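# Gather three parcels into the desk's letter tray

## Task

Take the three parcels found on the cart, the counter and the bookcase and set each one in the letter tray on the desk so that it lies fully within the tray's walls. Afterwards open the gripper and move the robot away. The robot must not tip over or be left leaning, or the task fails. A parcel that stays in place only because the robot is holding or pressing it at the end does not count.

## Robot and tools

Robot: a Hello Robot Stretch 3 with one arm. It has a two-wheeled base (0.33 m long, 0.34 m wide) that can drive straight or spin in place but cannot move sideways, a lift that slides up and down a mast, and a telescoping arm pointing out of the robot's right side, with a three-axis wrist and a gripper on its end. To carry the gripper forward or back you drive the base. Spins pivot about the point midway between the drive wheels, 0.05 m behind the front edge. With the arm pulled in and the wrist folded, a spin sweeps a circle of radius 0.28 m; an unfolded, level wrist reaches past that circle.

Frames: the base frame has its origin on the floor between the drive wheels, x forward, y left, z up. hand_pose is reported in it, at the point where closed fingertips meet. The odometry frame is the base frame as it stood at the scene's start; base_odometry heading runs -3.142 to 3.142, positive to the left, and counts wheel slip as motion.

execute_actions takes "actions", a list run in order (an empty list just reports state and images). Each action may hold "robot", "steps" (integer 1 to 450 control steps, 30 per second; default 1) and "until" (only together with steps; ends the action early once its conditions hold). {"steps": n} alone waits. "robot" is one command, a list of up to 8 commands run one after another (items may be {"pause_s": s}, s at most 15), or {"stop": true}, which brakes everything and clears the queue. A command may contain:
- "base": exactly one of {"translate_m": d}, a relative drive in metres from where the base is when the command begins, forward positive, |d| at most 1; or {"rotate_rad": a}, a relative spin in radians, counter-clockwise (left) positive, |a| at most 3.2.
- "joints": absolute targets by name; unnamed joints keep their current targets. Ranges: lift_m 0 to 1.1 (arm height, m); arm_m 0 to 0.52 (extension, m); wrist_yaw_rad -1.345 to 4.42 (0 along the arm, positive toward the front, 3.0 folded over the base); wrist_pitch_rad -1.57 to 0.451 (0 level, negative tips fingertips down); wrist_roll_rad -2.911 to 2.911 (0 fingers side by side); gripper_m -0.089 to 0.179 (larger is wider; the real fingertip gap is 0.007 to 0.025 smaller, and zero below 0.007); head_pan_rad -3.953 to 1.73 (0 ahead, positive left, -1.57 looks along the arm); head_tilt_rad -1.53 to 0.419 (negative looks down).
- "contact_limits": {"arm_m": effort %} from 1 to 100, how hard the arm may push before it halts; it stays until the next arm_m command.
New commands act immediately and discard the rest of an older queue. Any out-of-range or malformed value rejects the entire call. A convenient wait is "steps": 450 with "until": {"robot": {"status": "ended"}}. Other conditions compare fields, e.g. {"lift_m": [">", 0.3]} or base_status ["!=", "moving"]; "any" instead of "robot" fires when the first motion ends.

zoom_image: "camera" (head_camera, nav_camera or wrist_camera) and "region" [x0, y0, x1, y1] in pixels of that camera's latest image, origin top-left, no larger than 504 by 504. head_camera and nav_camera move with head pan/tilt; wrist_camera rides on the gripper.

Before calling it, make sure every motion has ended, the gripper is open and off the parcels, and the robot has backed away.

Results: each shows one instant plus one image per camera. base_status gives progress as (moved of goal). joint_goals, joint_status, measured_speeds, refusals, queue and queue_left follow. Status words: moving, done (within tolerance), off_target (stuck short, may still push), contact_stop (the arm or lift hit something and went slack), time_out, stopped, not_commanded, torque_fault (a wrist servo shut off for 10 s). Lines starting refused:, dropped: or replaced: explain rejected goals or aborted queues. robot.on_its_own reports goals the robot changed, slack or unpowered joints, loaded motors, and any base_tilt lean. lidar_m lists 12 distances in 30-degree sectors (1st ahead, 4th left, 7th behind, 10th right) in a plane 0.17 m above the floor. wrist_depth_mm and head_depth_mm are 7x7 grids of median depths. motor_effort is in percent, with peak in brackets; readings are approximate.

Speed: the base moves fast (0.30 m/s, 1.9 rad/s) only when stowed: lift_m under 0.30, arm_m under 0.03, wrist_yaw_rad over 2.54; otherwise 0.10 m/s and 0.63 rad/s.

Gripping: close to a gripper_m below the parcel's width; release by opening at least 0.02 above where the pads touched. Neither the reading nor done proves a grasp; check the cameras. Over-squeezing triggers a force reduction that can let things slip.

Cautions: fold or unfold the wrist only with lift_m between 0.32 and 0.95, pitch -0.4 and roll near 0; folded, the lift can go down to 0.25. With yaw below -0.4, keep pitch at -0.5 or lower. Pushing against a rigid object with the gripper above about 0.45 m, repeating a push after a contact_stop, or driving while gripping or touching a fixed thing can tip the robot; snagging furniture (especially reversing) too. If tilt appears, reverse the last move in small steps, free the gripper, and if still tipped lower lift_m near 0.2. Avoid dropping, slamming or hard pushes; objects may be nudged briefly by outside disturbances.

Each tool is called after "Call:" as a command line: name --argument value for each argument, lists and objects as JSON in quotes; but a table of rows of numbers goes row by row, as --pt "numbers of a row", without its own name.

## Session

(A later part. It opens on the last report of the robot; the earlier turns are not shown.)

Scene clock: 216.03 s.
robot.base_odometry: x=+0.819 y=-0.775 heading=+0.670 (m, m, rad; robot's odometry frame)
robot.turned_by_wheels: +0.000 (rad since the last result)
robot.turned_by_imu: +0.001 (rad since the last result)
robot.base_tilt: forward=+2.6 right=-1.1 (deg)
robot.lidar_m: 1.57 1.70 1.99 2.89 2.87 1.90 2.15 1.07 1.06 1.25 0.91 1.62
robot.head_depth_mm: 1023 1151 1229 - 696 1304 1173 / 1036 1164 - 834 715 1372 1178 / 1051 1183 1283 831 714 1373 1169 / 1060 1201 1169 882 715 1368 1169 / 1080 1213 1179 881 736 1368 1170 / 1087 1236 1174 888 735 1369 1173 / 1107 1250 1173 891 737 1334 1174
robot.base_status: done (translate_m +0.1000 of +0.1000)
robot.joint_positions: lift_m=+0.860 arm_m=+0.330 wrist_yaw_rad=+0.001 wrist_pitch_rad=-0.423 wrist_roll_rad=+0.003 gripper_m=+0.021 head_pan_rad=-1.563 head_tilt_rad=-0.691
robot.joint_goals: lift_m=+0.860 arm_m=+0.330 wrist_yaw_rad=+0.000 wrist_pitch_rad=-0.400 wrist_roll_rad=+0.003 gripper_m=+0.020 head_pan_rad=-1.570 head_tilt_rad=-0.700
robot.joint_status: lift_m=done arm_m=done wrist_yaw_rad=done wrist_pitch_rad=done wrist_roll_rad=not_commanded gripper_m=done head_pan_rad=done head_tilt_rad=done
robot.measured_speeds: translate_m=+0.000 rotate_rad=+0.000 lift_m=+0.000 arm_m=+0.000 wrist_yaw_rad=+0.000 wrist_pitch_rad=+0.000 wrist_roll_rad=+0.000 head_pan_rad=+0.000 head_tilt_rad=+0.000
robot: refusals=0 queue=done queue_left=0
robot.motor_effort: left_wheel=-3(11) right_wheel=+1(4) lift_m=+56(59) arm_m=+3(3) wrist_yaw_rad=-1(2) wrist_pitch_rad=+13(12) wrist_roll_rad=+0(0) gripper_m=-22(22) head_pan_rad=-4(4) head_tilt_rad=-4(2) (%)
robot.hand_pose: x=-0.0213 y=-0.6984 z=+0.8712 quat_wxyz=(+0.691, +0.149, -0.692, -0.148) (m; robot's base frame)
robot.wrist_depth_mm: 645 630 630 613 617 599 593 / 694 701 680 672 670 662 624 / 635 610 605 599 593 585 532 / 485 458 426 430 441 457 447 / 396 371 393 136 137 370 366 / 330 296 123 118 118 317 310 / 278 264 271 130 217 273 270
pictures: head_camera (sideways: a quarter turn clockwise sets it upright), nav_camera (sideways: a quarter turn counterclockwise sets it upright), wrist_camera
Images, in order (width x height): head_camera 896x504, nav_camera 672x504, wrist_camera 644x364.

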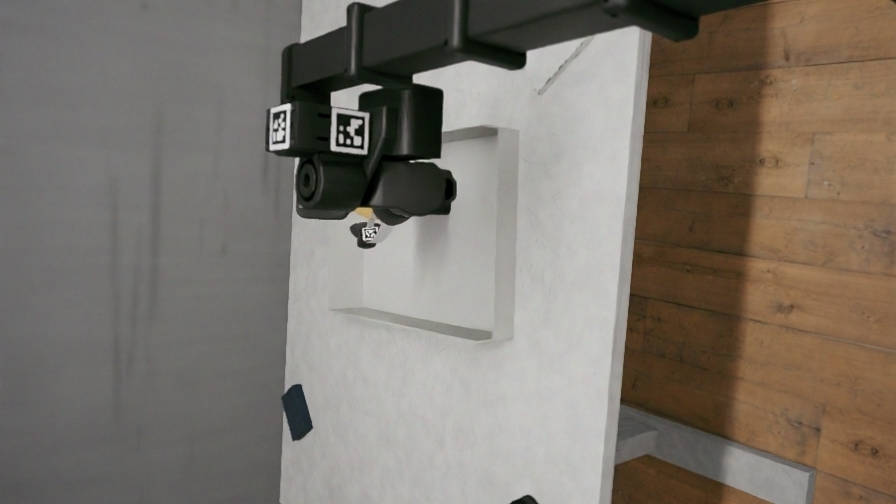

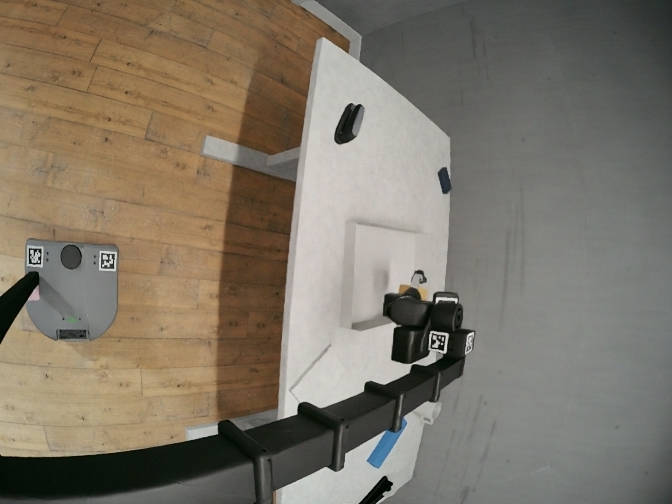

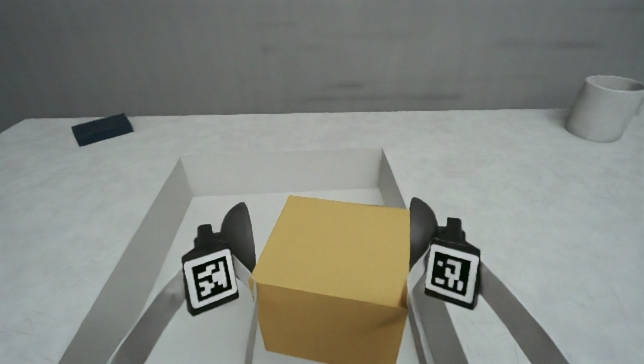

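Call:
execute_actions --actions '[{"robot": {"base": {"translate_m": 0.06}}, "steps": 60, "until": {"robot": {"status": "ended"}}}]'

Scene clock: 221.43 s.
robot.base_odometry: x=+0.866 y=-0.738 heading=+0.670 (m, m, rad; robot's odometry frame)
robot.turned_by_wheels: +0.000 (rad since the last result)
robot.turned_by_imu: +0.000 (rad since the last result)
robot.base_tilt: forward=+2.5 right=-1.1 (deg)
robot.lidar_m: 1.51 1.64 1.95 2.89 2.95 1.95 2.21 1.10 1.16 1.25 0.89 1.56
robot.head_depth_mm: 1031 1147 1237 - 695 1333 1170 / 1040 1172 - 825 715 1371 1178 / 1054 1187 1282 827 716 1371 1170 / 1066 1203 1172 873 714 1367 1175 / 1083 1221 1172 890 736 1370 1176 / 1093 1237 1176 889 735 1363 1170 / 1110 1257 1171 891 733 1366 1170
robot.base_status: done (translate_m +0.0600 of +0.0600)
robot.joint_positions: lift_m=+0.860 arm_m=+0.330 wrist_yaw_rad=+0.001 wrist_pitch_rad=-0.423 wrist_roll_rad=+0.003 gripper_m=+0.021 head_pan_rad=-1.563 head_tilt_rad=-0.691
robot.joint_goals: lift_m=+0.860 arm_m=+0.330 wrist_yaw_rad=+0.000 wrist_pitch_rad=-0.400 wrist_roll_rad=+0.003 gripper_m=+0.020 head_pan_rad=-1.570 head_tilt_rad=-0.700
robot.joint_status: lift_m=done arm_m=done wrist_yaw_rad=done wrist_pitch_rad=done wrist_roll_rad=not_commanded gripper_m=done head_pan_rad=done head_tilt_rad=done
robot.measured_speeds: translate_m=+0.000 rotate_rad=+0.000 lift_m=+0.000 arm_m=+0.000 wrist_yaw_rad=+0.000 wrist_pitch_rad=+0.000 wrist_roll_rad=+0.000 head_pan_rad=+0.000 head_tilt_rad=+0.000
robot: refusals=0 queue=done queue_left=0
robot.motor_effort: left_wheel=-2(5) right_wheel=+0(3) lift_m=+56(56) arm_m=+2(2) wrist_yaw_rad=-2(1) wrist_pitch_rad=+12(13) wrist_roll_rad=+0(0) gripper_m=-22(21) head_pan_rad=-4(4) head_tilt_rad=-3(3) (%)
robot.hand_pose: x=-0.0213 y=-0.6984 z=+0.8712 quat_wxyz=(+0.691, +0.149, -0.692, -0.148) (m; robot's base frame)
robot.wrist_depth_mm: 648 637 627 632 619 609 599 / 707 690 694 681 675 663 648 / 634 597 612 600 586 581 544 / 485 479 430 425 425 455 447 / 395 386 381 135 137 365 369 / 330 327 123 118 118 303 313 / 284 275 269 130 260 264 271
pictures: head_camera (sideways: a quarter turn clockwise sets it upright), nav_camera (sideways: a quarter turn counterclockwise sets it upright), wrist_camera
Images, in order (width x height): head_camera 896x504, nav_camera 672x504, wrist_camera 644x364.

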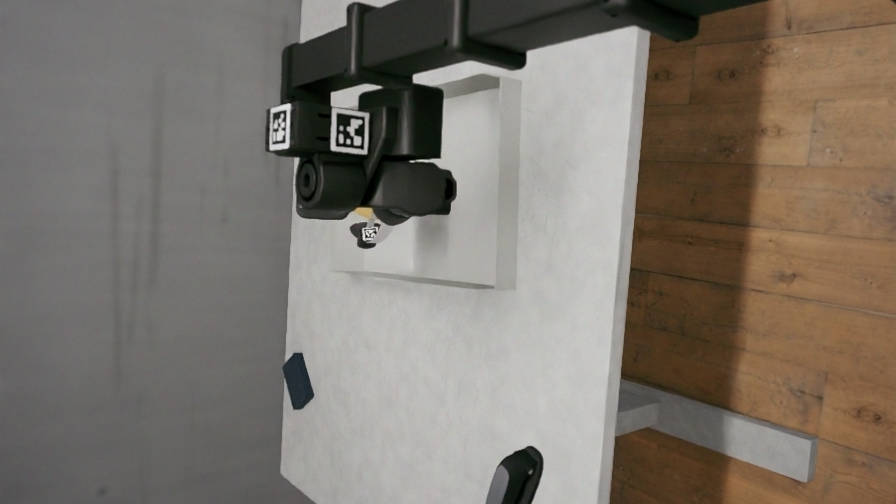

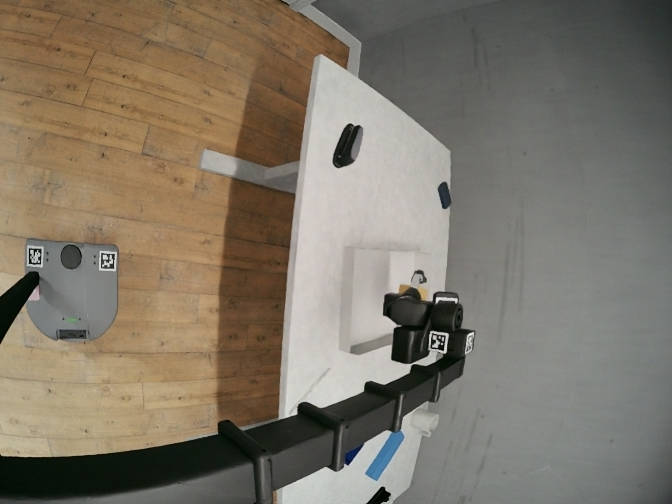

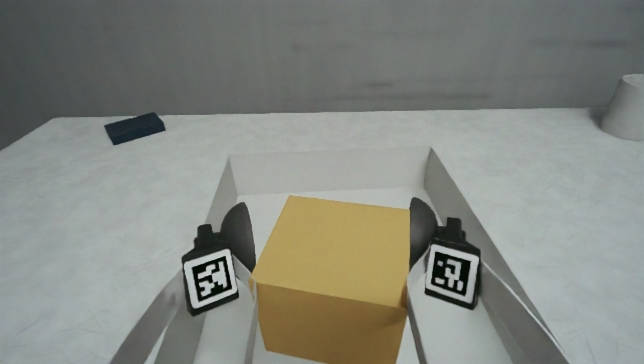

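Call:
execute_actions --actions '[{"robot": [{"joints": {"arm_m": 0.39}}, {"joints": {"lift_m": 0.752}}], "steps": 200, "until": {"robot": {"status": "ended"}}}]'

Scene clock: 227.80 s.
robot.base_odometry: x=+0.866 y=-0.738 heading=+0.670 (m, m, rad; robot's odometry frame)
robot.turned_by_wheels: +0.000 (rad since the last result)
robot.turned_by_imu: +0.000 (rad since the last result)
robot.base_tilt: forward=+2.5 right=-1.2 (deg)
robot.lidar_m: 1.52 1.64 1.96 2.89 2.95 1.96 2.21 1.11 1.15 1.26 0.88 1.56
robot.head_depth_mm: 1024 1152 1172 920 743 - - / 1040 1173 1199 - 714 1363 1174 / 1054 1187 1233 - 714 1362 1172 / 1063 1202 1174 859 715 1368 1176 / 1081 1226 1170 885 735 1367 1175 / 1094 1238 1172 887 734 1359 1171 / 1107 1262 1167 890 738 1364 1168
robot.base_status: done (translate_m +0.0600 of +0.0600)
robot.joint_positions: lift_m=+0.752 arm_m=+0.390 wrist_yaw_rad=+0.001 wrist_pitch_rad=-0.422 wrist_roll_rad=+0.003 gripper_m=+0.021 head_pan_rad=-1.563 head_tilt_rad=-0.691
robot.joint_goals: lift_m=+0.752 arm_m=+0.390 wrist_yaw_rad=+0.000 wrist_pitch_rad=-0.400 wrist_roll_rad=+0.003 gripper_m=+0.020 head_pan_rad=-1.570 head_tilt_rad=-0.700
robot.joint_status: lift_m=done arm_m=done wrist_yaw_rad=done wrist_pitch_rad=done wrist_roll_rad=not_commanded gripper_m=done head_pan_rad=done head_tilt_rad=done
robot.measured_speeds: translate_m=+0.000 rotate_rad=+0.000 lift_m=+0.000 arm_m=+0.000 wrist_yaw_rad=+0.000 wrist_pitch_rad=+0.000 wrist_roll_rad=+0.000 head_pan_rad=+0.000 head_tilt_rad=+0.000
robot: refusals=0 queue=done queue_left=0
robot.motor_effort: left_wheel=-2(2) right_wheel=+0(0) lift_m=+31(56) arm_m=+3(0) wrist_yaw_rad=-1(2) wrist_pitch_rad=+12(12) wrist_roll_rad=+0(0) gripper_m=-21(21) head_pan_rad=-4(4) head_tilt_rad=-3(2) (%)
robot.hand_pose: x=-0.0213 y=-0.7585 z=+0.7640 quat_wxyz=(+0.691, +0.149, -0.692, -0.148) (m; robot's base frame)
robot.wrist_depth_mm: 586 586 572 569 563 556 547 / 529 523 519 504 310 481 472 / 379 354 318 317 322 263 343 / 290 212 278 274 270 247 185 / 226 192 234 136 137 219 169 / 139 178 124 118 118 186 171 / 138 162 162 130 155 161 157
pictures: head_camera (sideways: a quarter turn clockwise sets it upright), nav_camera (sideways: a quarter turn counterclockwise sets it upright), wrist_camera
Images, in order (width x height): head_camera 896x504, nav_camera 672x504, wrist_camera 644x364.

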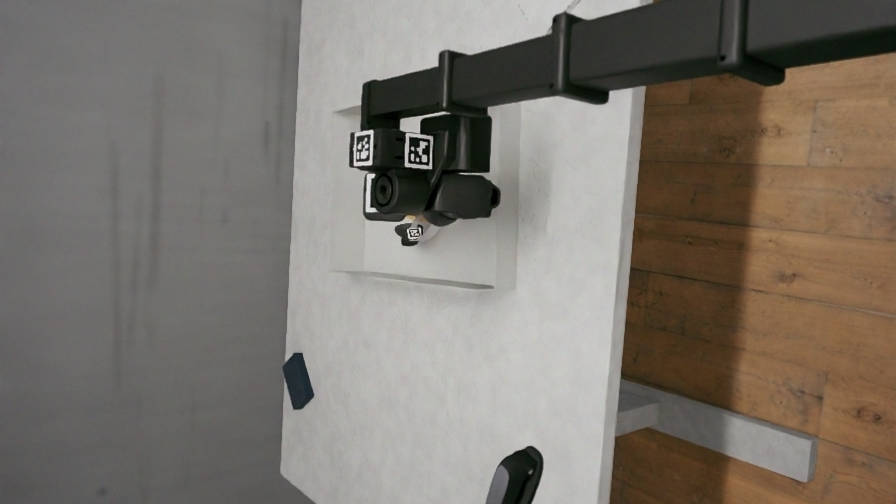

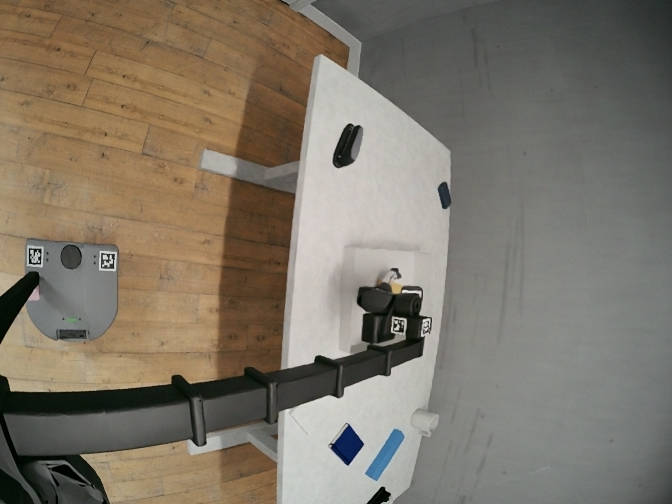

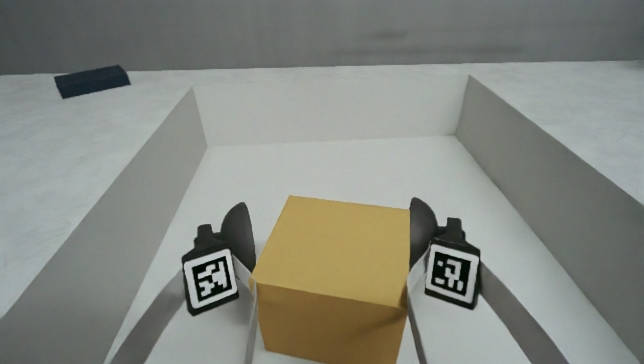

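Call:
execute_actions --actions '[{"robot": [{"joints": {"lift_m": 0.745}}, {"joints": {"gripper_m": 0.10}}], "steps": 120, "until": {"robot": {"status": "ended"}}}]'

Scene clock: 234.87 s.
robot.base_odometry: x=+0.866 y=-0.738 heading=+0.670 (m, m, rad; robot's odometry frame)
robot.turned_by_wheels: +0.000 (rad since the last result)
robot.turned_by_imu: +0.000 (rad since the last result)
robot.base_tilt: forward=+2.6 right=-1.2 (deg)
robot.lidar_m: 1.52 1.64 1.95 2.89 2.94 1.96 2.21 1.11 1.15 1.25 0.89 1.56
robot.head_depth_mm: 1029 1156 1171 900 727 - - / 1040 1170 1200 - 716 1375 1173 / 1052 1184 1230 - 714 1363 1176 / 1065 1198 1171 859 714 1366 1167 / 1080 1223 1171 887 736 1367 1176 / 1094 1242 1178 886 737 1368 1171 / 1108 1255 1175 888 735 1371 1177
robot.base_status: done (translate_m +0.0600 of +0.0600)
robot.joint_positions: lift_m=+0.745 arm_m=+0.390 wrist_yaw_rad=+0.001 wrist_pitch_rad=-0.421 wrist_roll_rad=+0.003 gripper_m=+0.100 head_pan_rad=-1.563 head_tilt_rad=-0.691
robot.joint_goals: lift_m=+0.745 arm_m=+0.390 wrist_yaw_rad=+0.000 wrist_pitch_rad=-0.400 wrist_roll_rad=+0.003 gripper_m=+0.100 head_pan_rad=-1.570 head_tilt_rad=-0.700
robot.joint_status: lift_m=done arm_m=done wrist_yaw_rad=done wrist_pitch_rad=done wrist_roll_rad=not_commanded gripper_m=done head_pan_rad=done head_tilt_rad=done
robot.measured_speeds: translate_m=+0.000 rotate_rad=+0.000 lift_m=+0.000 arm_m=+0.000 wrist_yaw_rad=+0.000 wrist_pitch_rad=+0.000 wrist_roll_rad=+0.000 head_pan_rad=+0.000 head_tilt_rad=+0.000
robot: refusals=0 queue=done queue_left=0
robot.motor_effort: left_wheel=-2(2) right_wheel=+1(1) lift_m=+30(30) arm_m=+3(3) wrist_yaw_rad=-1(2) wrist_pitch_rad=+11(12) wrist_roll_rad=+0(0) gripper_m=+0(85) head_pan_rad=-4(4) head_tilt_rad=-3(3) (%)
robot.hand_pose: x=-0.0213 y=-0.7587 z=+0.7574 quat_wxyz=(+0.691, +0.148, -0.692, -0.148) (m; robot's base frame)
robot.wrist_depth_mm: 579 584 571 569 562 552 545 / 501 498 301 307 308 461 456 / 367 321 313 317 319 248 330 / 279 209 267 265 260 237 176 / 149 193 225 144 148 211 170 / 139 174 173 122 129 183 167 / 137 155 155 129 152 155 153
pictures: head_camera (sideways: a quarter turn clockwise sets it upright), nav_camera (sideways: a quarter turn counterclockwise sets it upright), wrist_camera
Images, in order (width x height): head_camera 896x504, nav_camera 672x504, wrist_camera 644x364.

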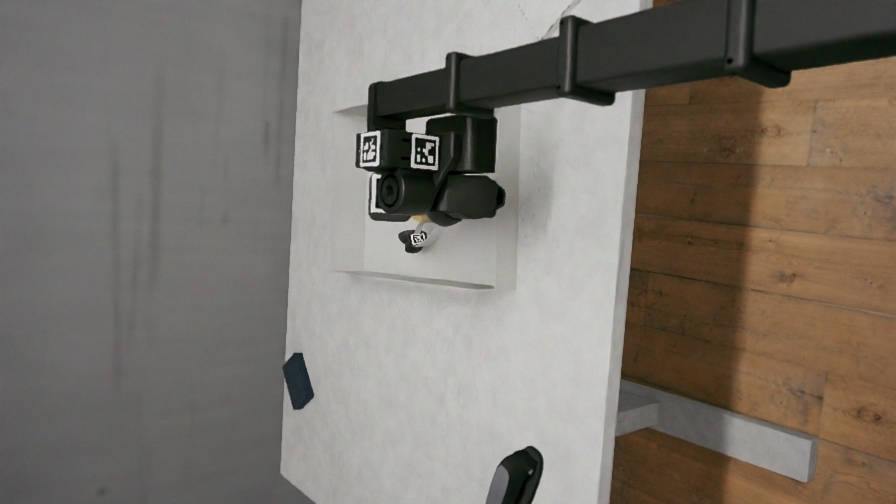

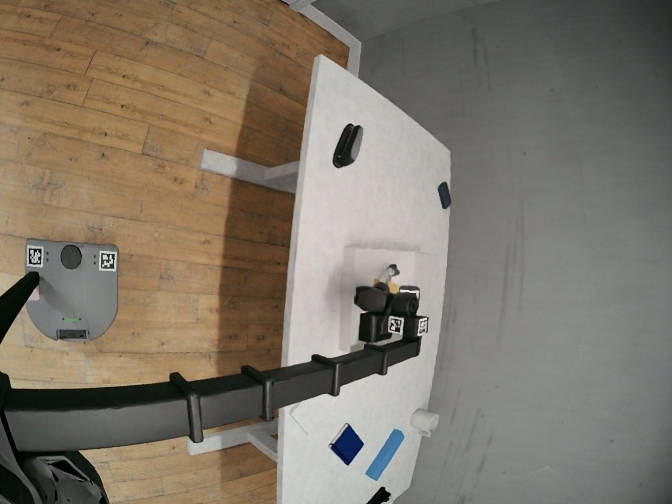

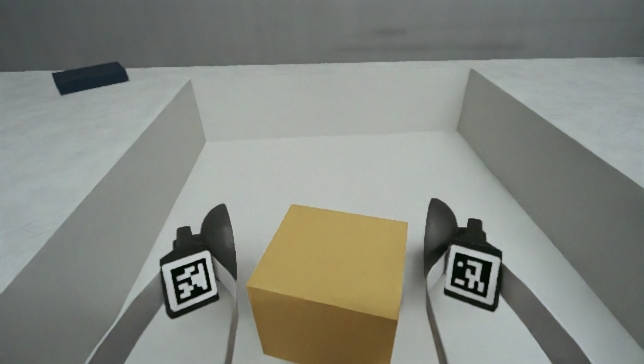

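Call:
execute_actions --actions '[{"robot": [{"joints": {"lift_m": 0.88}}, {"joints": {"arm_m": 0.0, "head_pan_rad": 0.93, "head_tilt_rad": -0.35}}], "steps": 250, "until": {"robot": {"status": "ended"}}}]'

Scene clock: 246.33 s.
robot.base_odometry: x=+0.866 y=-0.738 heading=+0.670 (m, m, rad; robot's odometry frame)
robot.turned_by_wheels: +0.000 (rad since the last result)
robot.turned_by_imu: +0.000 (rad since the last result)
robot.base_tilt: forward=+2.5 right=-1.1 (deg)
robot.lidar_m: 1.52 1.64 1.96 2.89 2.95 1.96 2.21 1.11 1.15 1.26 0.88 1.56
robot.head_depth_mm: 1766 1832 1900 2009 2090 1807 1438 / 1981 2085 2192 2305 2312 1802 1437 / 2263 2416 2536 2504 2408 1817 1430 / 2668 2870 2979 2423 2331 1808 1429 / 3177 3404 3680 3268 2441 1798 1417 / 3192 3363 3574 3720 2430 1788 1419 / 3035 3265 3421 3506 2440 1791 1421
robot.base_status: done (translate_m +0.0600 of +0.0600)
robot.joint_positions: lift_m=+0.880 arm_m=+0.001 wrist_yaw_rad=+0.001 wrist_pitch_rad=-0.420 wrist_roll_rad=+0.003 gripper_m=+0.100 head_pan_rad=+0.923 head_tilt_rad=-0.359
robot.joint_goals: lift_m=+0.880 arm_m=+0.000 wrist_yaw_rad=+0.000 wrist_pitch_rad=-0.400 wrist_roll_rad=+0.003 gripper_m=+0.100 head_pan_rad=+0.930 head_tilt_rad=-0.350
robot.joint_status: lift_m=done arm_m=done wrist_yaw_rad=done wrist_pitch_rad=done wrist_roll_rad=not_commanded gripper_m=done head_pan_rad=done head_tilt_rad=done
robot.measured_speeds: translate_m=+0.000 rotate_rad=+0.000 lift_m=+0.000 arm_m=+0.000 wrist_yaw_rad=+0.000 wrist_pitch_rad=+0.000 wrist_roll_rad=+0.000 head_pan_rad=+0.000 head_tilt_rad=+0.000
robot: refusals=0 queue=done queue_left=0
robot.motor_effort: left_wheel=-2(2) right_wheel=+0(0) lift_m=+55(56) arm_m=-3(4) wrist_yaw_rad=-1(2) wrist_pitch_rad=+10(11) wrist_roll_rad=+0(0) gripper_m=+0(0) head_pan_rad=+5(57) head_tilt_rad=+2(17) (%)
robot.hand_pose: x=-0.0213 y=-0.3702 z=+0.8919 quat_wxyz=(+0.691, +0.148, -0.692, -0.147) (m; robot's base frame)
robot.wrist_depth_mm: 946 969 951 935 926 924 888 / - - 917 922 917 805 862 / - 681 658 638 604 633 623 / 526 517 505 505 494 494 468 / 394 420 431 412 410 398 385 / 358 356 342 348 344 351 335 / - - - - - - 953
pictures: head_camera (sideways: a quarter turn clockwise sets it upright), nav_camera (sideways: a quarter turn counterclockwise sets it upright), wrist_camera
Images, in order (width x height): head_camera 896x504, nav_camera 672x504, wrist_camera 644x364.

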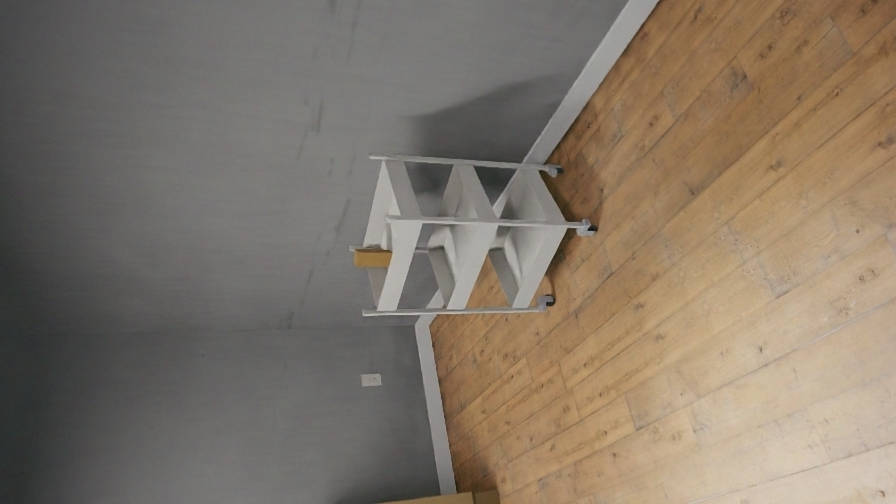

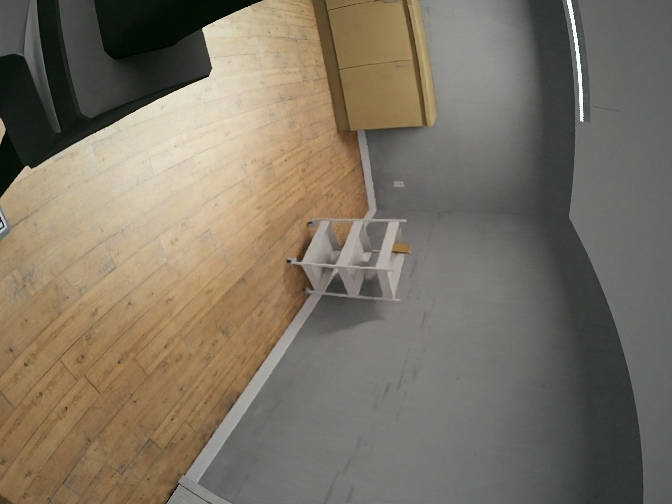

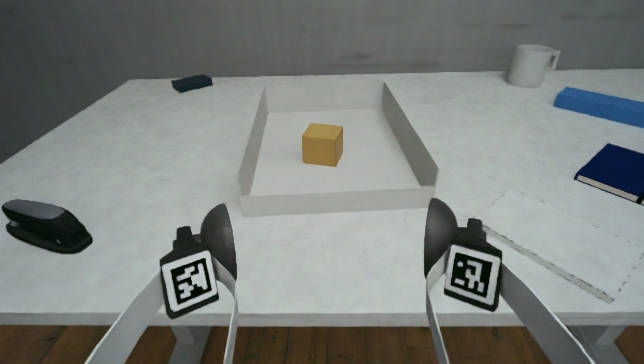

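Call:
execute_actions --actions '[{"robot": [{"joints": {"wrist_yaw_rad": 3.0, "gripper_m": 0.05, "head_pan_rad": 0.0, "head_tilt_rad": -0.35}}, {"joints": {"lift_m": 0.25}, "base": {"rotate_rad": 1.21}}, {"base": {"translate_m": 1.0}}, {"base": {"translate_m": 0.5}}], "steps": 450, "until": {"robot": {"status": "ended"}}}]'

Scene clock: 269.87 s.
robot.base_odometry: x=+0.517 y=+0.358 heading=+1.880 (m, m, rad; robot's odometry frame)
robot.turned_by_wheels: +1.210 (rad since the last result)
robot.turned_by_imu: +1.202 (rad since the last result)
robot.base_tilt: forward=+2.3 right=-0.5 (deg)
robot.lidar_m: 1.79 1.78 2.05 2.23 2.30 2.76 2.20 1.87 1.44 1.22 1.22 0.92
robot.head_depth_mm: 2098 2152 2203 2230 2191 1414 1349 / 2244 2390 2561 2714 2464 1821 1433 / 2185 2314 2512 2681 2437 1820 1439 / 2131 2285 2426 2632 2435 1820 1432 / 2100 2236 2382 2553 2323 1812 1428 / 2050 2168 2244 1843 1984 1794 1427 / 2000 2137 2191 1793 1927 1800 1424
robot.base_status: moving (translate_m +0.1511 of +0.5000)
robot.joint_positions: lift_m=+0.250 arm_m=+0.001 wrist_yaw_rad=+2.999 wrist_pitch_rad=-0.419 wrist_roll_rad=+0.003 gripper_m=+0.050 head_pan_rad=+0.007 head_tilt_rad=-0.358
robot.joint_goals: lift_m=+0.250 arm_m=+0.000 wrist_yaw_rad=+3.000 wrist_pitch_rad=-0.400 wrist_roll_rad=+0.003 gripper_m=+0.050 head_pan_rad=+0.000 head_tilt_rad=-0.350
robot.joint_status: lift_m=done arm_m=done wrist_yaw_rad=done wrist_pitch_rad=done wrist_roll_rad=not_commanded gripper_m=done head_pan_rad=done head_tilt_rad=done
robot.measured_speeds: translate_m=+0.293 rotate_rad=+0.000 lift_m=+0.000 arm_m=+0.000 wrist_yaw_rad=+0.000 wrist_pitch_rad=+0.000 wrist_roll_rad=+0.000 head_pan_rad=+0.000 head_tilt_rad=+0.000
robot: refusals=0 queue=running queue_left=0
robot.motor_effort: left_wheel=+6(10) right_wheel=+2(3) lift_m=+30(56) arm_m=-3(2) wrist_yaw_rad=+1(3) wrist_pitch_rad=+11(11) wrist_roll_rad=+0(0) gripper_m=+0(86) head_pan_rad=-4(56) head_tilt_rad=+2(2) (%)
robot.hand_pose: x=+0.0107 y=+0.0760 z=+0.2628 quat_wxyz=(+0.197, +0.701, +0.097, +0.678) (m; robot's base frame)
robot.wrist_depth_mm: - - - - - - - / - - - - - - - / 905 - 868 865 833 827 815 / 697 661 672 665 649 640 639 / 562 554 - 550 550 531 522 / 466 494 - - 427 446 442 / - - - - 393 387 386
pictures: head_camera (sideways: a quarter turn clockwise sets it upright), nav_camera (sideways: a quarter turn counterclockwise sets it upright), wrist_camera
Images, in order (width x height): head_camera 896x504, nav_camera 672x504, wrist_camera 644x364.

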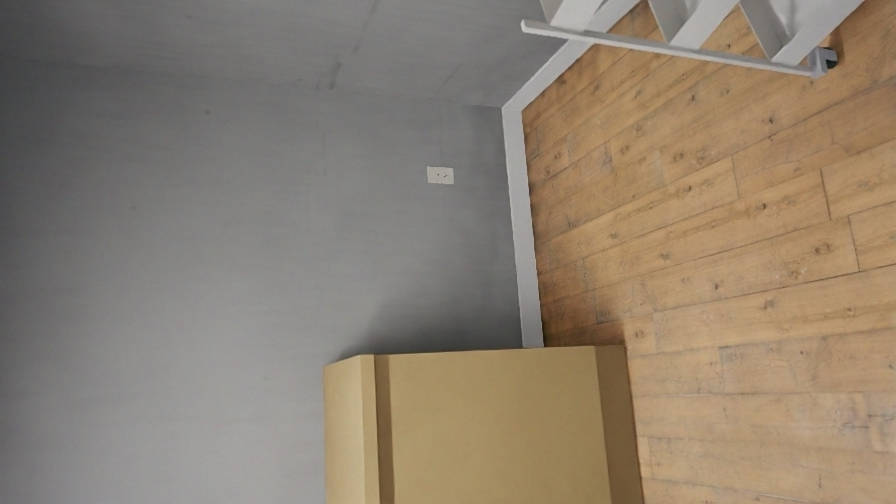

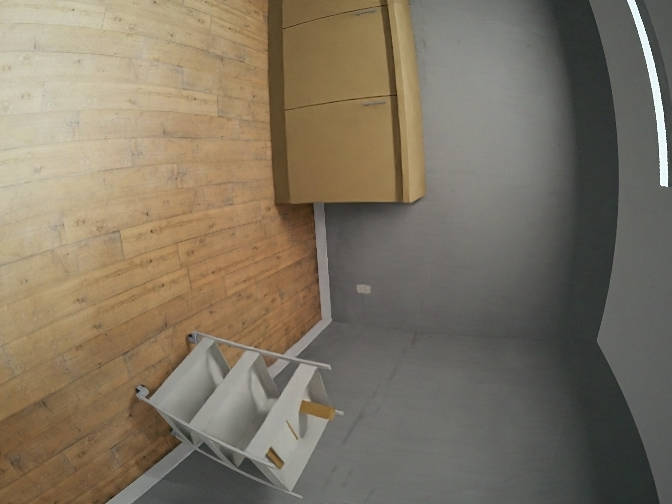

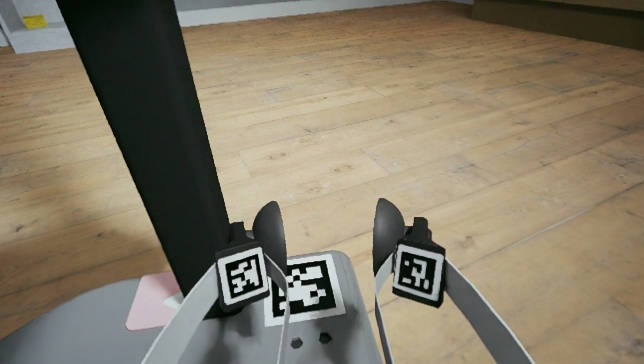

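Call:
execute_actions --actions '[{"steps": 100, "until": {"robot": {"status": "ended"}}}]'

Scene clock: 274.23 s.
robot.base_odometry: x=+0.411 y=+0.691 heading=+1.880 (m, m, rad; robot's odometry frame)
robot.turned_by_wheels: +0.000 (rad since the last result)
robot.turned_by_imu: +0.001 (rad since the last result)
robot.base_tilt: forward=+2.6 right=-1.1 (deg)
robot.lidar_m: 2.07 1.45 1.66 2.63 2.54 3.02 2.54 2.21 1.32 1.13 0.69 0.71
robot.head_depth_mm: 1898 1978 2017 2082 2126 1816 1444 / 1909 2045 2214 2361 2414 1820 1436 / 1855 2002 2125 2286 2401 1801 1433 / 1811 1956 2092 2253 2333 1814 1425 / 1782 1895 2030 2173 2321 1807 1420 / 1743 1865 1966 1507 1603 1689 1425 / 1702 1815 1907 1439 1549 1684 1412
robot.base_status: done (translate_m +0.5000 of +0.5000)
robot.joint_positions: lift_m=+0.250 arm_m=+0.001 wrist_yaw_rad=+2.999 wrist_pitch_rad=-0.419 wrist_roll_rad=+0.003 gripper_m=+0.050 head_pan_rad=+0.007 head_tilt_rad=-0.358
robot.joint_goals: lift_m=+0.250 arm_m=+0.000 wrist_yaw_rad=+3.000 wrist_pitch_rad=-0.400 wrist_roll_rad=+0.003 gripper_m=+0.050 head_pan_rad=+0.000 head_tilt_rad=-0.350
robot.joint_status: lift_m=done arm_m=done wrist_yaw_rad=done wrist_pitch_rad=done wrist_roll_rad=not_commanded gripper_m=done head_pan_rad=done head_tilt_rad=done
robot.measured_speeds: translate_m=+0.000 rotate_rad=+0.000 lift_m=+0.000 arm_m=+0.000 wrist_yaw_rad=+0.000 wrist_pitch_rad=+0.000 wrist_roll_rad=+0.000 head_pan_rad=+0.000 head_tilt_rad=+0.000
robot: refusals=0 queue=done queue_left=0
robot.motor_effort: left_wheel=-3(10) right_wheel=+1(2) lift_m=+30(30) arm_m=-3(3) wrist_yaw_rad=+1(1) wrist_pitch_rad=+11(10) wrist_roll_rad=+0(0) gripper_m=+0(1) head_pan_rad=-4(5) head_tilt_rad=+2(3) (%)
robot.hand_pose: x=+0.0107 y=+0.0760 z=+0.2628 quat_wxyz=(+0.197, +0.701, +0.097, +0.678) (m; robot's base frame)
robot.wrist_depth_mm: - - - - - - - / - - - - - - - / 909 - 867 844 843 819 816 / 692 692 671 653 657 644 635 / 560 558 - 539 555 522 523 / 467 499 - - - 450 444 / - - - - 396 389 388
pictures: head_camera (sideways: a quarter turn clockwise sets it upright), nav_camera (sideways: a quarter turn counterclockwise sets it upright), wrist_camera
Images, in order (width x height): head_camera 896x504, nav_camera 672x504, wrist_camera 644x364.

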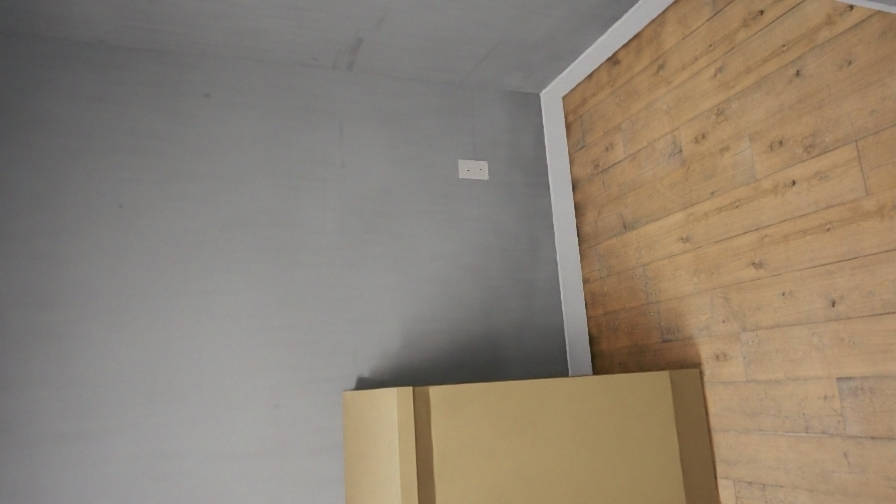

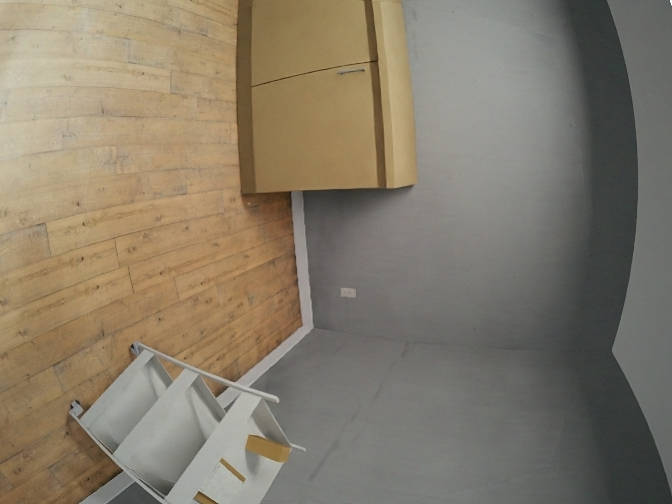

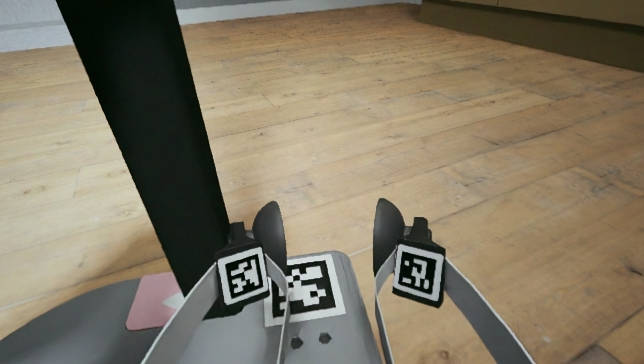

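Call:
execute_actions --actions '[{"robot": {"joints": {"head_pan_rad": -0.85, "head_tilt_rad": -0.55}}, "steps": 90, "until": {"robot": {"status": "ended"}}}]'

Scene clock: 278.03 s.
robot.base_odometry: x=+0.411 y=+0.691 heading=+1.880 (m, m, rad; robot's odometry frame)
robot.turned_by_wheels: +0.000 (rad since the last result)
robot.turned_by_imu: +0.000 (rad since the last result)
robot.base_tilt: forward=+2.5 right=-1.3 (deg)
robot.lidar_m: 2.07 1.45 1.66 2.64 2.54 3.00 2.54 2.21 1.32 1.13 0.69 0.71
robot.head_depth_mm: 919 996 1083 1198 1324 1431 1257 / 962 1045 1149 1259 1403 1496 1264 / 1005 1102 1222 1159 970 1145 1201 / 1061 1169 1293 1171 989 1145 1223 / 1130 1236 1384 1170 1027 1255 1230 / 1192 1324 1485 1580 1142 1217 1249 / 1257 1424 1607 1853 1826 1510 1264
robot.base_status: done (translate_m +0.5000 of +0.5000)
robot.joint_positions: lift_m=+0.250 arm_m=+0.001 wrist_yaw_rad=+2.999 wrist_pitch_rad=-0.419 wrist_roll_rad=+0.003 gripper_m=+0.050 head_pan_rad=-0.843 head_tilt_rad=-0.543
robot.joint_goals: lift_m=+0.250 arm_m=+0.000 wrist_yaw_rad=+3.000 wrist_pitch_rad=-0.400 wrist_roll_rad=+0.003 gripper_m=+0.050 head_pan_rad=-0.850 head_tilt_rad=-0.550
robot.joint_status: lift_m=done arm_m=done wrist_yaw_rad=done wrist_pitch_rad=done wrist_roll_rad=not_commanded gripper_m=done head_pan_rad=done head_tilt_rad=done
robot.measured_speeds: translate_m=+0.000 rotate_rad=+0.000 lift_m=+0.000 arm_m=+0.000 wrist_yaw_rad=+0.000 wrist_pitch_rad=+0.000 wrist_roll_rad=+0.000 head_pan_rad=+0.000 head_tilt_rad=+0.000
robot: refusals=0 queue=done queue_left=0
robot.motor_effort: left_wheel=-3(3) right_wheel=+1(1) lift_m=+30(30) arm_m=-3(2) wrist_yaw_rad=+1(1) wrist_pitch_rad=+11(10) wrist_roll_rad=+0(0) gripper_m=+0(0) head_pan_rad=-4(56) head_tilt_rad=-2(14) (%)
robot.hand_pose: x=+0.0107 y=+0.0760 z=+0.2628 quat_wxyz=(+0.197, +0.701, +0.097, +0.678) (m; robot's base frame)
robot.wrist_depth_mm: - - - - - - - / - - - - - - - / 895 - 897 875 834 834 815 / 701 681 667 662 658 647 645 / 557 554 - 545 557 532 524 / 470 498 - - - 450 446 / - - - - 395 389 386
pictures: head_camera (sideways: a quarter turn clockwise sets it upright), nav_camera (sideways: a quarter turn counterclockwise sets it upright), wrist_camera
Images, in order (width x height): head_camera 896x504, nav_camera 672x504, wrist_camera 644x364.

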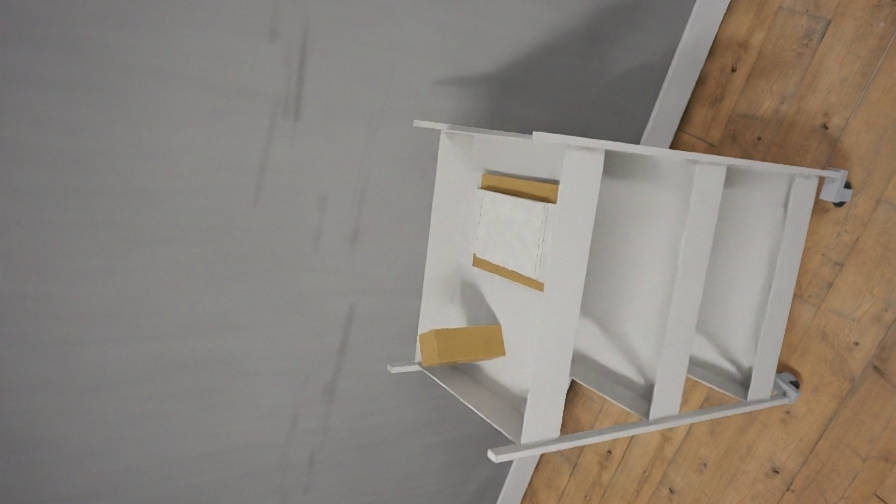

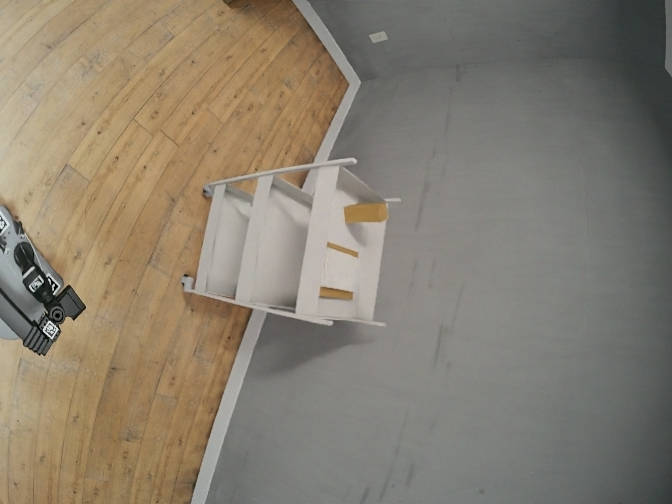

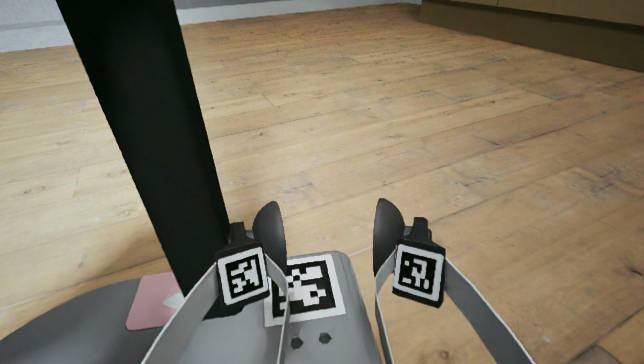

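Call:
execute_actions --actions '[{"robot": [{"base": {"rotate_rad": -0.112}}, {"base": {"translate_m": 0.586}}, {"base": {"rotate_rad": 0.486}, "joints": {"head_pan_rad": -1.57, "head_tilt_rad": -0.75}}], "steps": 300, "until": {"robot": {"status": "ended"}}}]'

Scene clock: 302.20 s.
robot.base_odometry: x=+0.296 y=+1.266 heading=+2.253 (m, m, rad; robot's odometry frame)
robot.turned_by_wheels: +0.374 (rad since the last result)
robot.turned_by_imu: +0.372 (rad since the last result)
robot.base_tilt: forward=+2.5 right=-1.2 (deg)
robot.lidar_m: 0.93 0.98 1.44 2.66 3.01 3.10 2.55 1.17 0.37 0.32 0.96 1.42
robot.head_depth_mm: 728 823 947 894 727 860 1074 / 739 837 965 875 747 859 1074 / 752 851 981 883 737 685 1035 / 763 868 1001 867 738 684 1034 / 775 882 1023 1199 1457 1329 1153 / 786 904 1046 1259 1500 1325 1155 / 803 913 1069 1289 1505 1321 1151
robot.base_status: done (rotate_rad +0.4859 of +0.4860)
robot.joint_positions: lift_m=+0.250 arm_m=+0.001 wrist_yaw_rad=+2.999 wrist_pitch_rad=-0.419 wrist_roll_rad=+0.003 gripper_m=+0.050 head_pan_rad=-1.563 head_tilt_rad=-0.741
robot.joint_goals: lift_m=+0.250 arm_m=+0.000 wrist_yaw_rad=+3.000 wrist_pitch_rad=-0.400 wrist_roll_rad=+0.003 gripper_m=+0.050 head_pan_rad=-1.570 head_tilt_rad=-0.750
robot.joint_status: lift_m=done arm_m=done wrist_yaw_rad=done wrist_pitch_rad=done wrist_roll_rad=not_commanded gripper_m=done head_pan_rad=done head_tilt_rad=done
robot.measured_speeds: translate_m=+0.000 rotate_rad=+0.000 lift_m=+0.000 arm_m=+0.000 wrist_yaw_rad=+0.000 wrist_pitch_rad=+0.000 wrist_roll_rad=+0.000 head_pan_rad=+0.000 head_tilt_rad=+0.000
robot: refusals=0 queue=done queue_left=0
robot.motor_effort: left_wheel=-2(15) right_wheel=+0(4) lift_m=+30(30) arm_m=-2(3) wrist_yaw_rad=+1(1) wrist_pitch_rad=+10(10) wrist_roll_rad=+0(0) gripper_m=-1(0) head_pan_rad=-5(52) head_tilt_rad=-3(14) (%)
robot.hand_pose: x=+0.0107 y=+0.0760 z=+0.2628 quat_wxyz=(+0.197, +0.701, +0.097, +0.678) (m; robot's base frame)
robot.wrist_depth_mm: - - - - - - - / - - - - - - - / 900 - 872 855 832 824 816 / 689 662 673 667 658 651 635 / 563 550 - 540 556 530 528 / 469 500 - - - 447 445 / - - - - 394 388 387
pictures: head_camera (sideways: a quarter turn clockwise sets it upright), nav_camera (sideways: a quarter turn counterclockwise sets it upright), wrist_camera
Images, in order (width x height): head_camera 896x504, nav_camera 672x504, wrist_camera 644x364.

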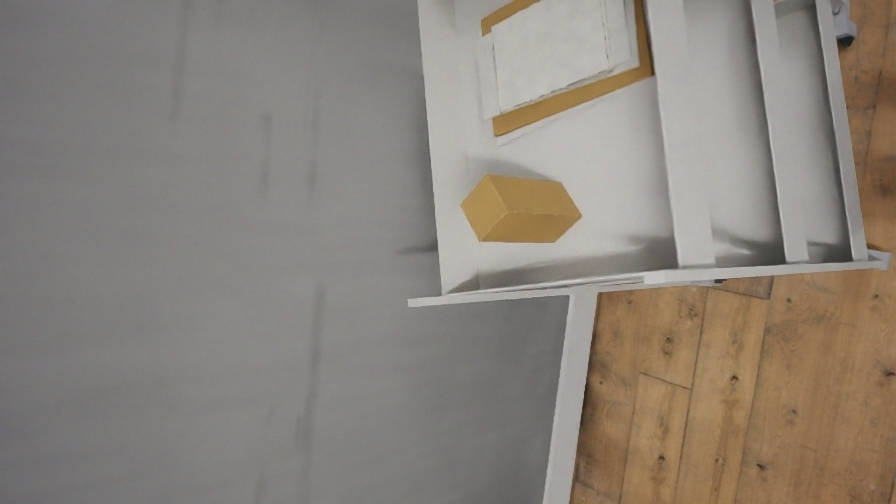

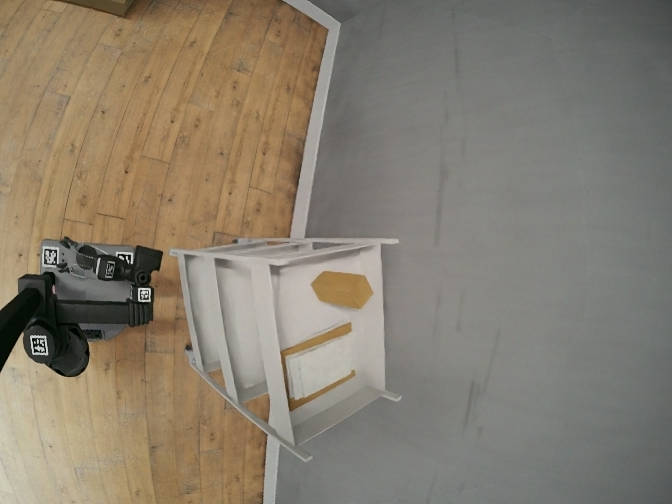

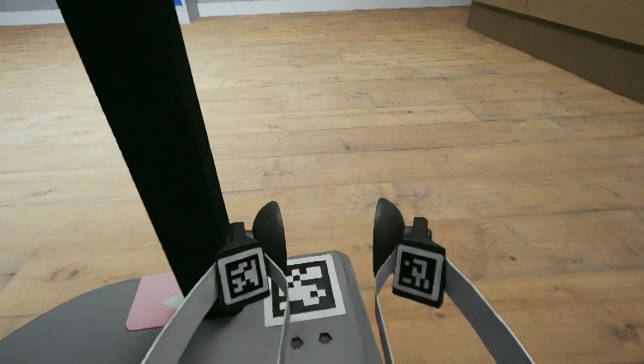

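Call:
execute_actions --actions '[{"robot": [{"joints": {"lift_m": 0.9}, "base": {"translate_m": -0.035}}, {"joints": {"wrist_yaw_rad": 1.6}}, {"joints": {"lift_m": 1.1}}, {"joints": {"wrist_yaw_rad": 0.0, "gripper_m": 0.11}}], "steps": 450, "until": {"robot": {"status": "ended"}}}]'

Scene clock: 330.47 s.
robot.base_odometry: x=+0.318 y=+1.238 heading=+2.253 (m, m, rad; robot's odometry frame)
robot.turned_by_wheels: +0.000 (rad since the last result)
robot.turned_by_imu: +0.000 (rad since the last result)
robot.base_tilt: forward=+2.5 right=-1.2 (deg)
robot.lidar_m: 0.97 1.01 1.49 2.66 3.01 3.09 2.55 1.17 0.37 0.33 0.96 1.41
robot.head_depth_mm: - - - - 698 875 1091 / - - - - 703 858 1069 / - 870 - - 755 860 1049 / 760 862 1043 866 734 685 1031 / 771 880 1024 1145 1415 1246 1131 / 786 896 1041 1246 1485 1338 1153 / 794 915 1065 1276 1501 1333 1151
robot.base_status: done (translate_m -0.0350 of -0.0350)
robot.joint_positions: lift_m=+1.100 arm_m=+0.001 wrist_yaw_rad=+0.003 wrist_pitch_rad=-0.419 wrist_roll_rad=+0.003 gripper_m=+0.110 head_pan_rad=-1.563 head_tilt_rad=-0.741
robot.joint_goals: lift_m=+1.100 arm_m=+0.000 wrist_yaw_rad=+0.000 wrist_pitch_rad=-0.400 wrist_roll_rad=+0.003 gripper_m=+0.110 head_pan_rad=-1.570 head_tilt_rad=-0.750
robot.joint_status: lift_m=done arm_m=done wrist_yaw_rad=done wrist_pitch_rad=done wrist_roll_rad=not_commanded gripper_m=done head_pan_rad=done head_tilt_rad=done
robot.measured_speeds: translate_m=+0.000 rotate_rad=+0.000 lift_m=+0.000 arm_m=+0.000 wrist_yaw_rad=+0.000 wrist_pitch_rad=+0.000 wrist_roll_rad=+0.000 head_pan_rad=+0.000 head_tilt_rad=+0.000
robot: refusals=0 queue=done queue_left=0
robot.motor_effort: left_wheel=-2(15) right_wheel=+1(3) lift_m=+55(59) arm_m=-3(2) wrist_yaw_rad=-3(3) wrist_pitch_rad=+10(11) wrist_roll_rad=+0(0) gripper_m=+0(86) head_pan_rad=-4(5) head_tilt_rad=-3(3) (%)
robot.hand_pose: x=-0.0210 y=-0.3702 z=+1.1121 quat_wxyz=(+0.691, +0.148, -0.692, -0.147) (m; robot's base frame)
robot.wrist_depth_mm: 625 619 607 594 575 577 563 / 689 680 663 641 630 619 609 / 771 765 722 704 699 686 656 / 849 838 822 790 772 743 731 / 985 953 912 887 861 837 826 / - - 991 652 683 888 913 / - - - 558 557 577 -
pictures: head_camera (sideways: a quarter turn clockwise sets it upright), nav_camera (sideways: a quarter turn counterclockwise sets it upright), wrist_camera
Images, in order (width x height): head_camera 896x504, nav_camera 672x504, wrist_camera 644x364.

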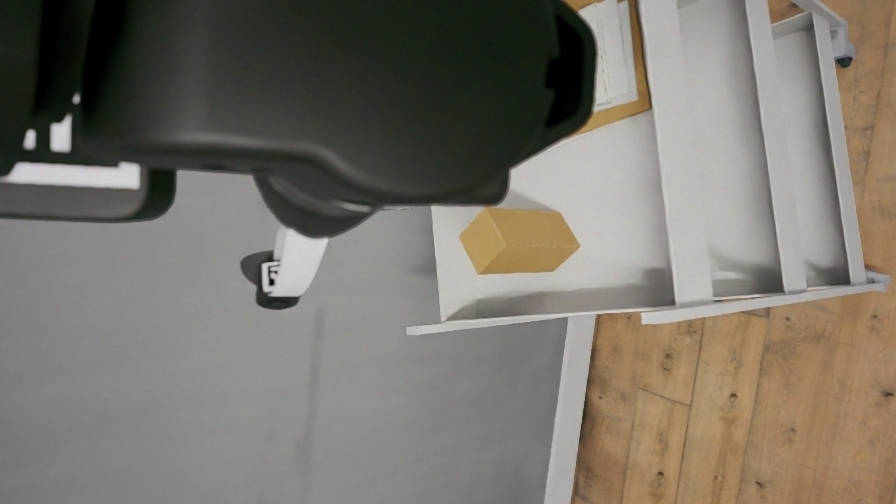

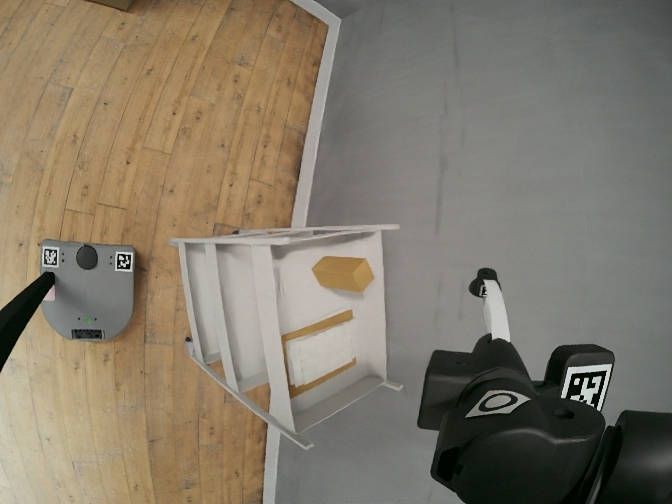

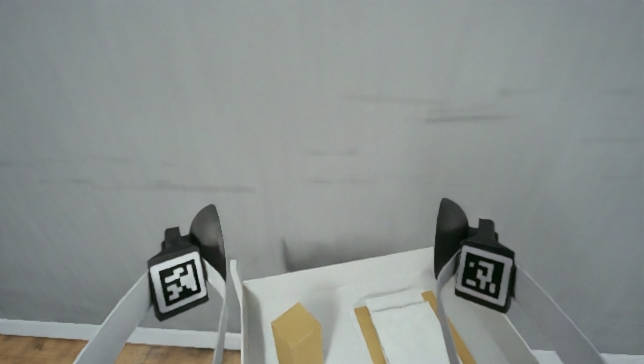

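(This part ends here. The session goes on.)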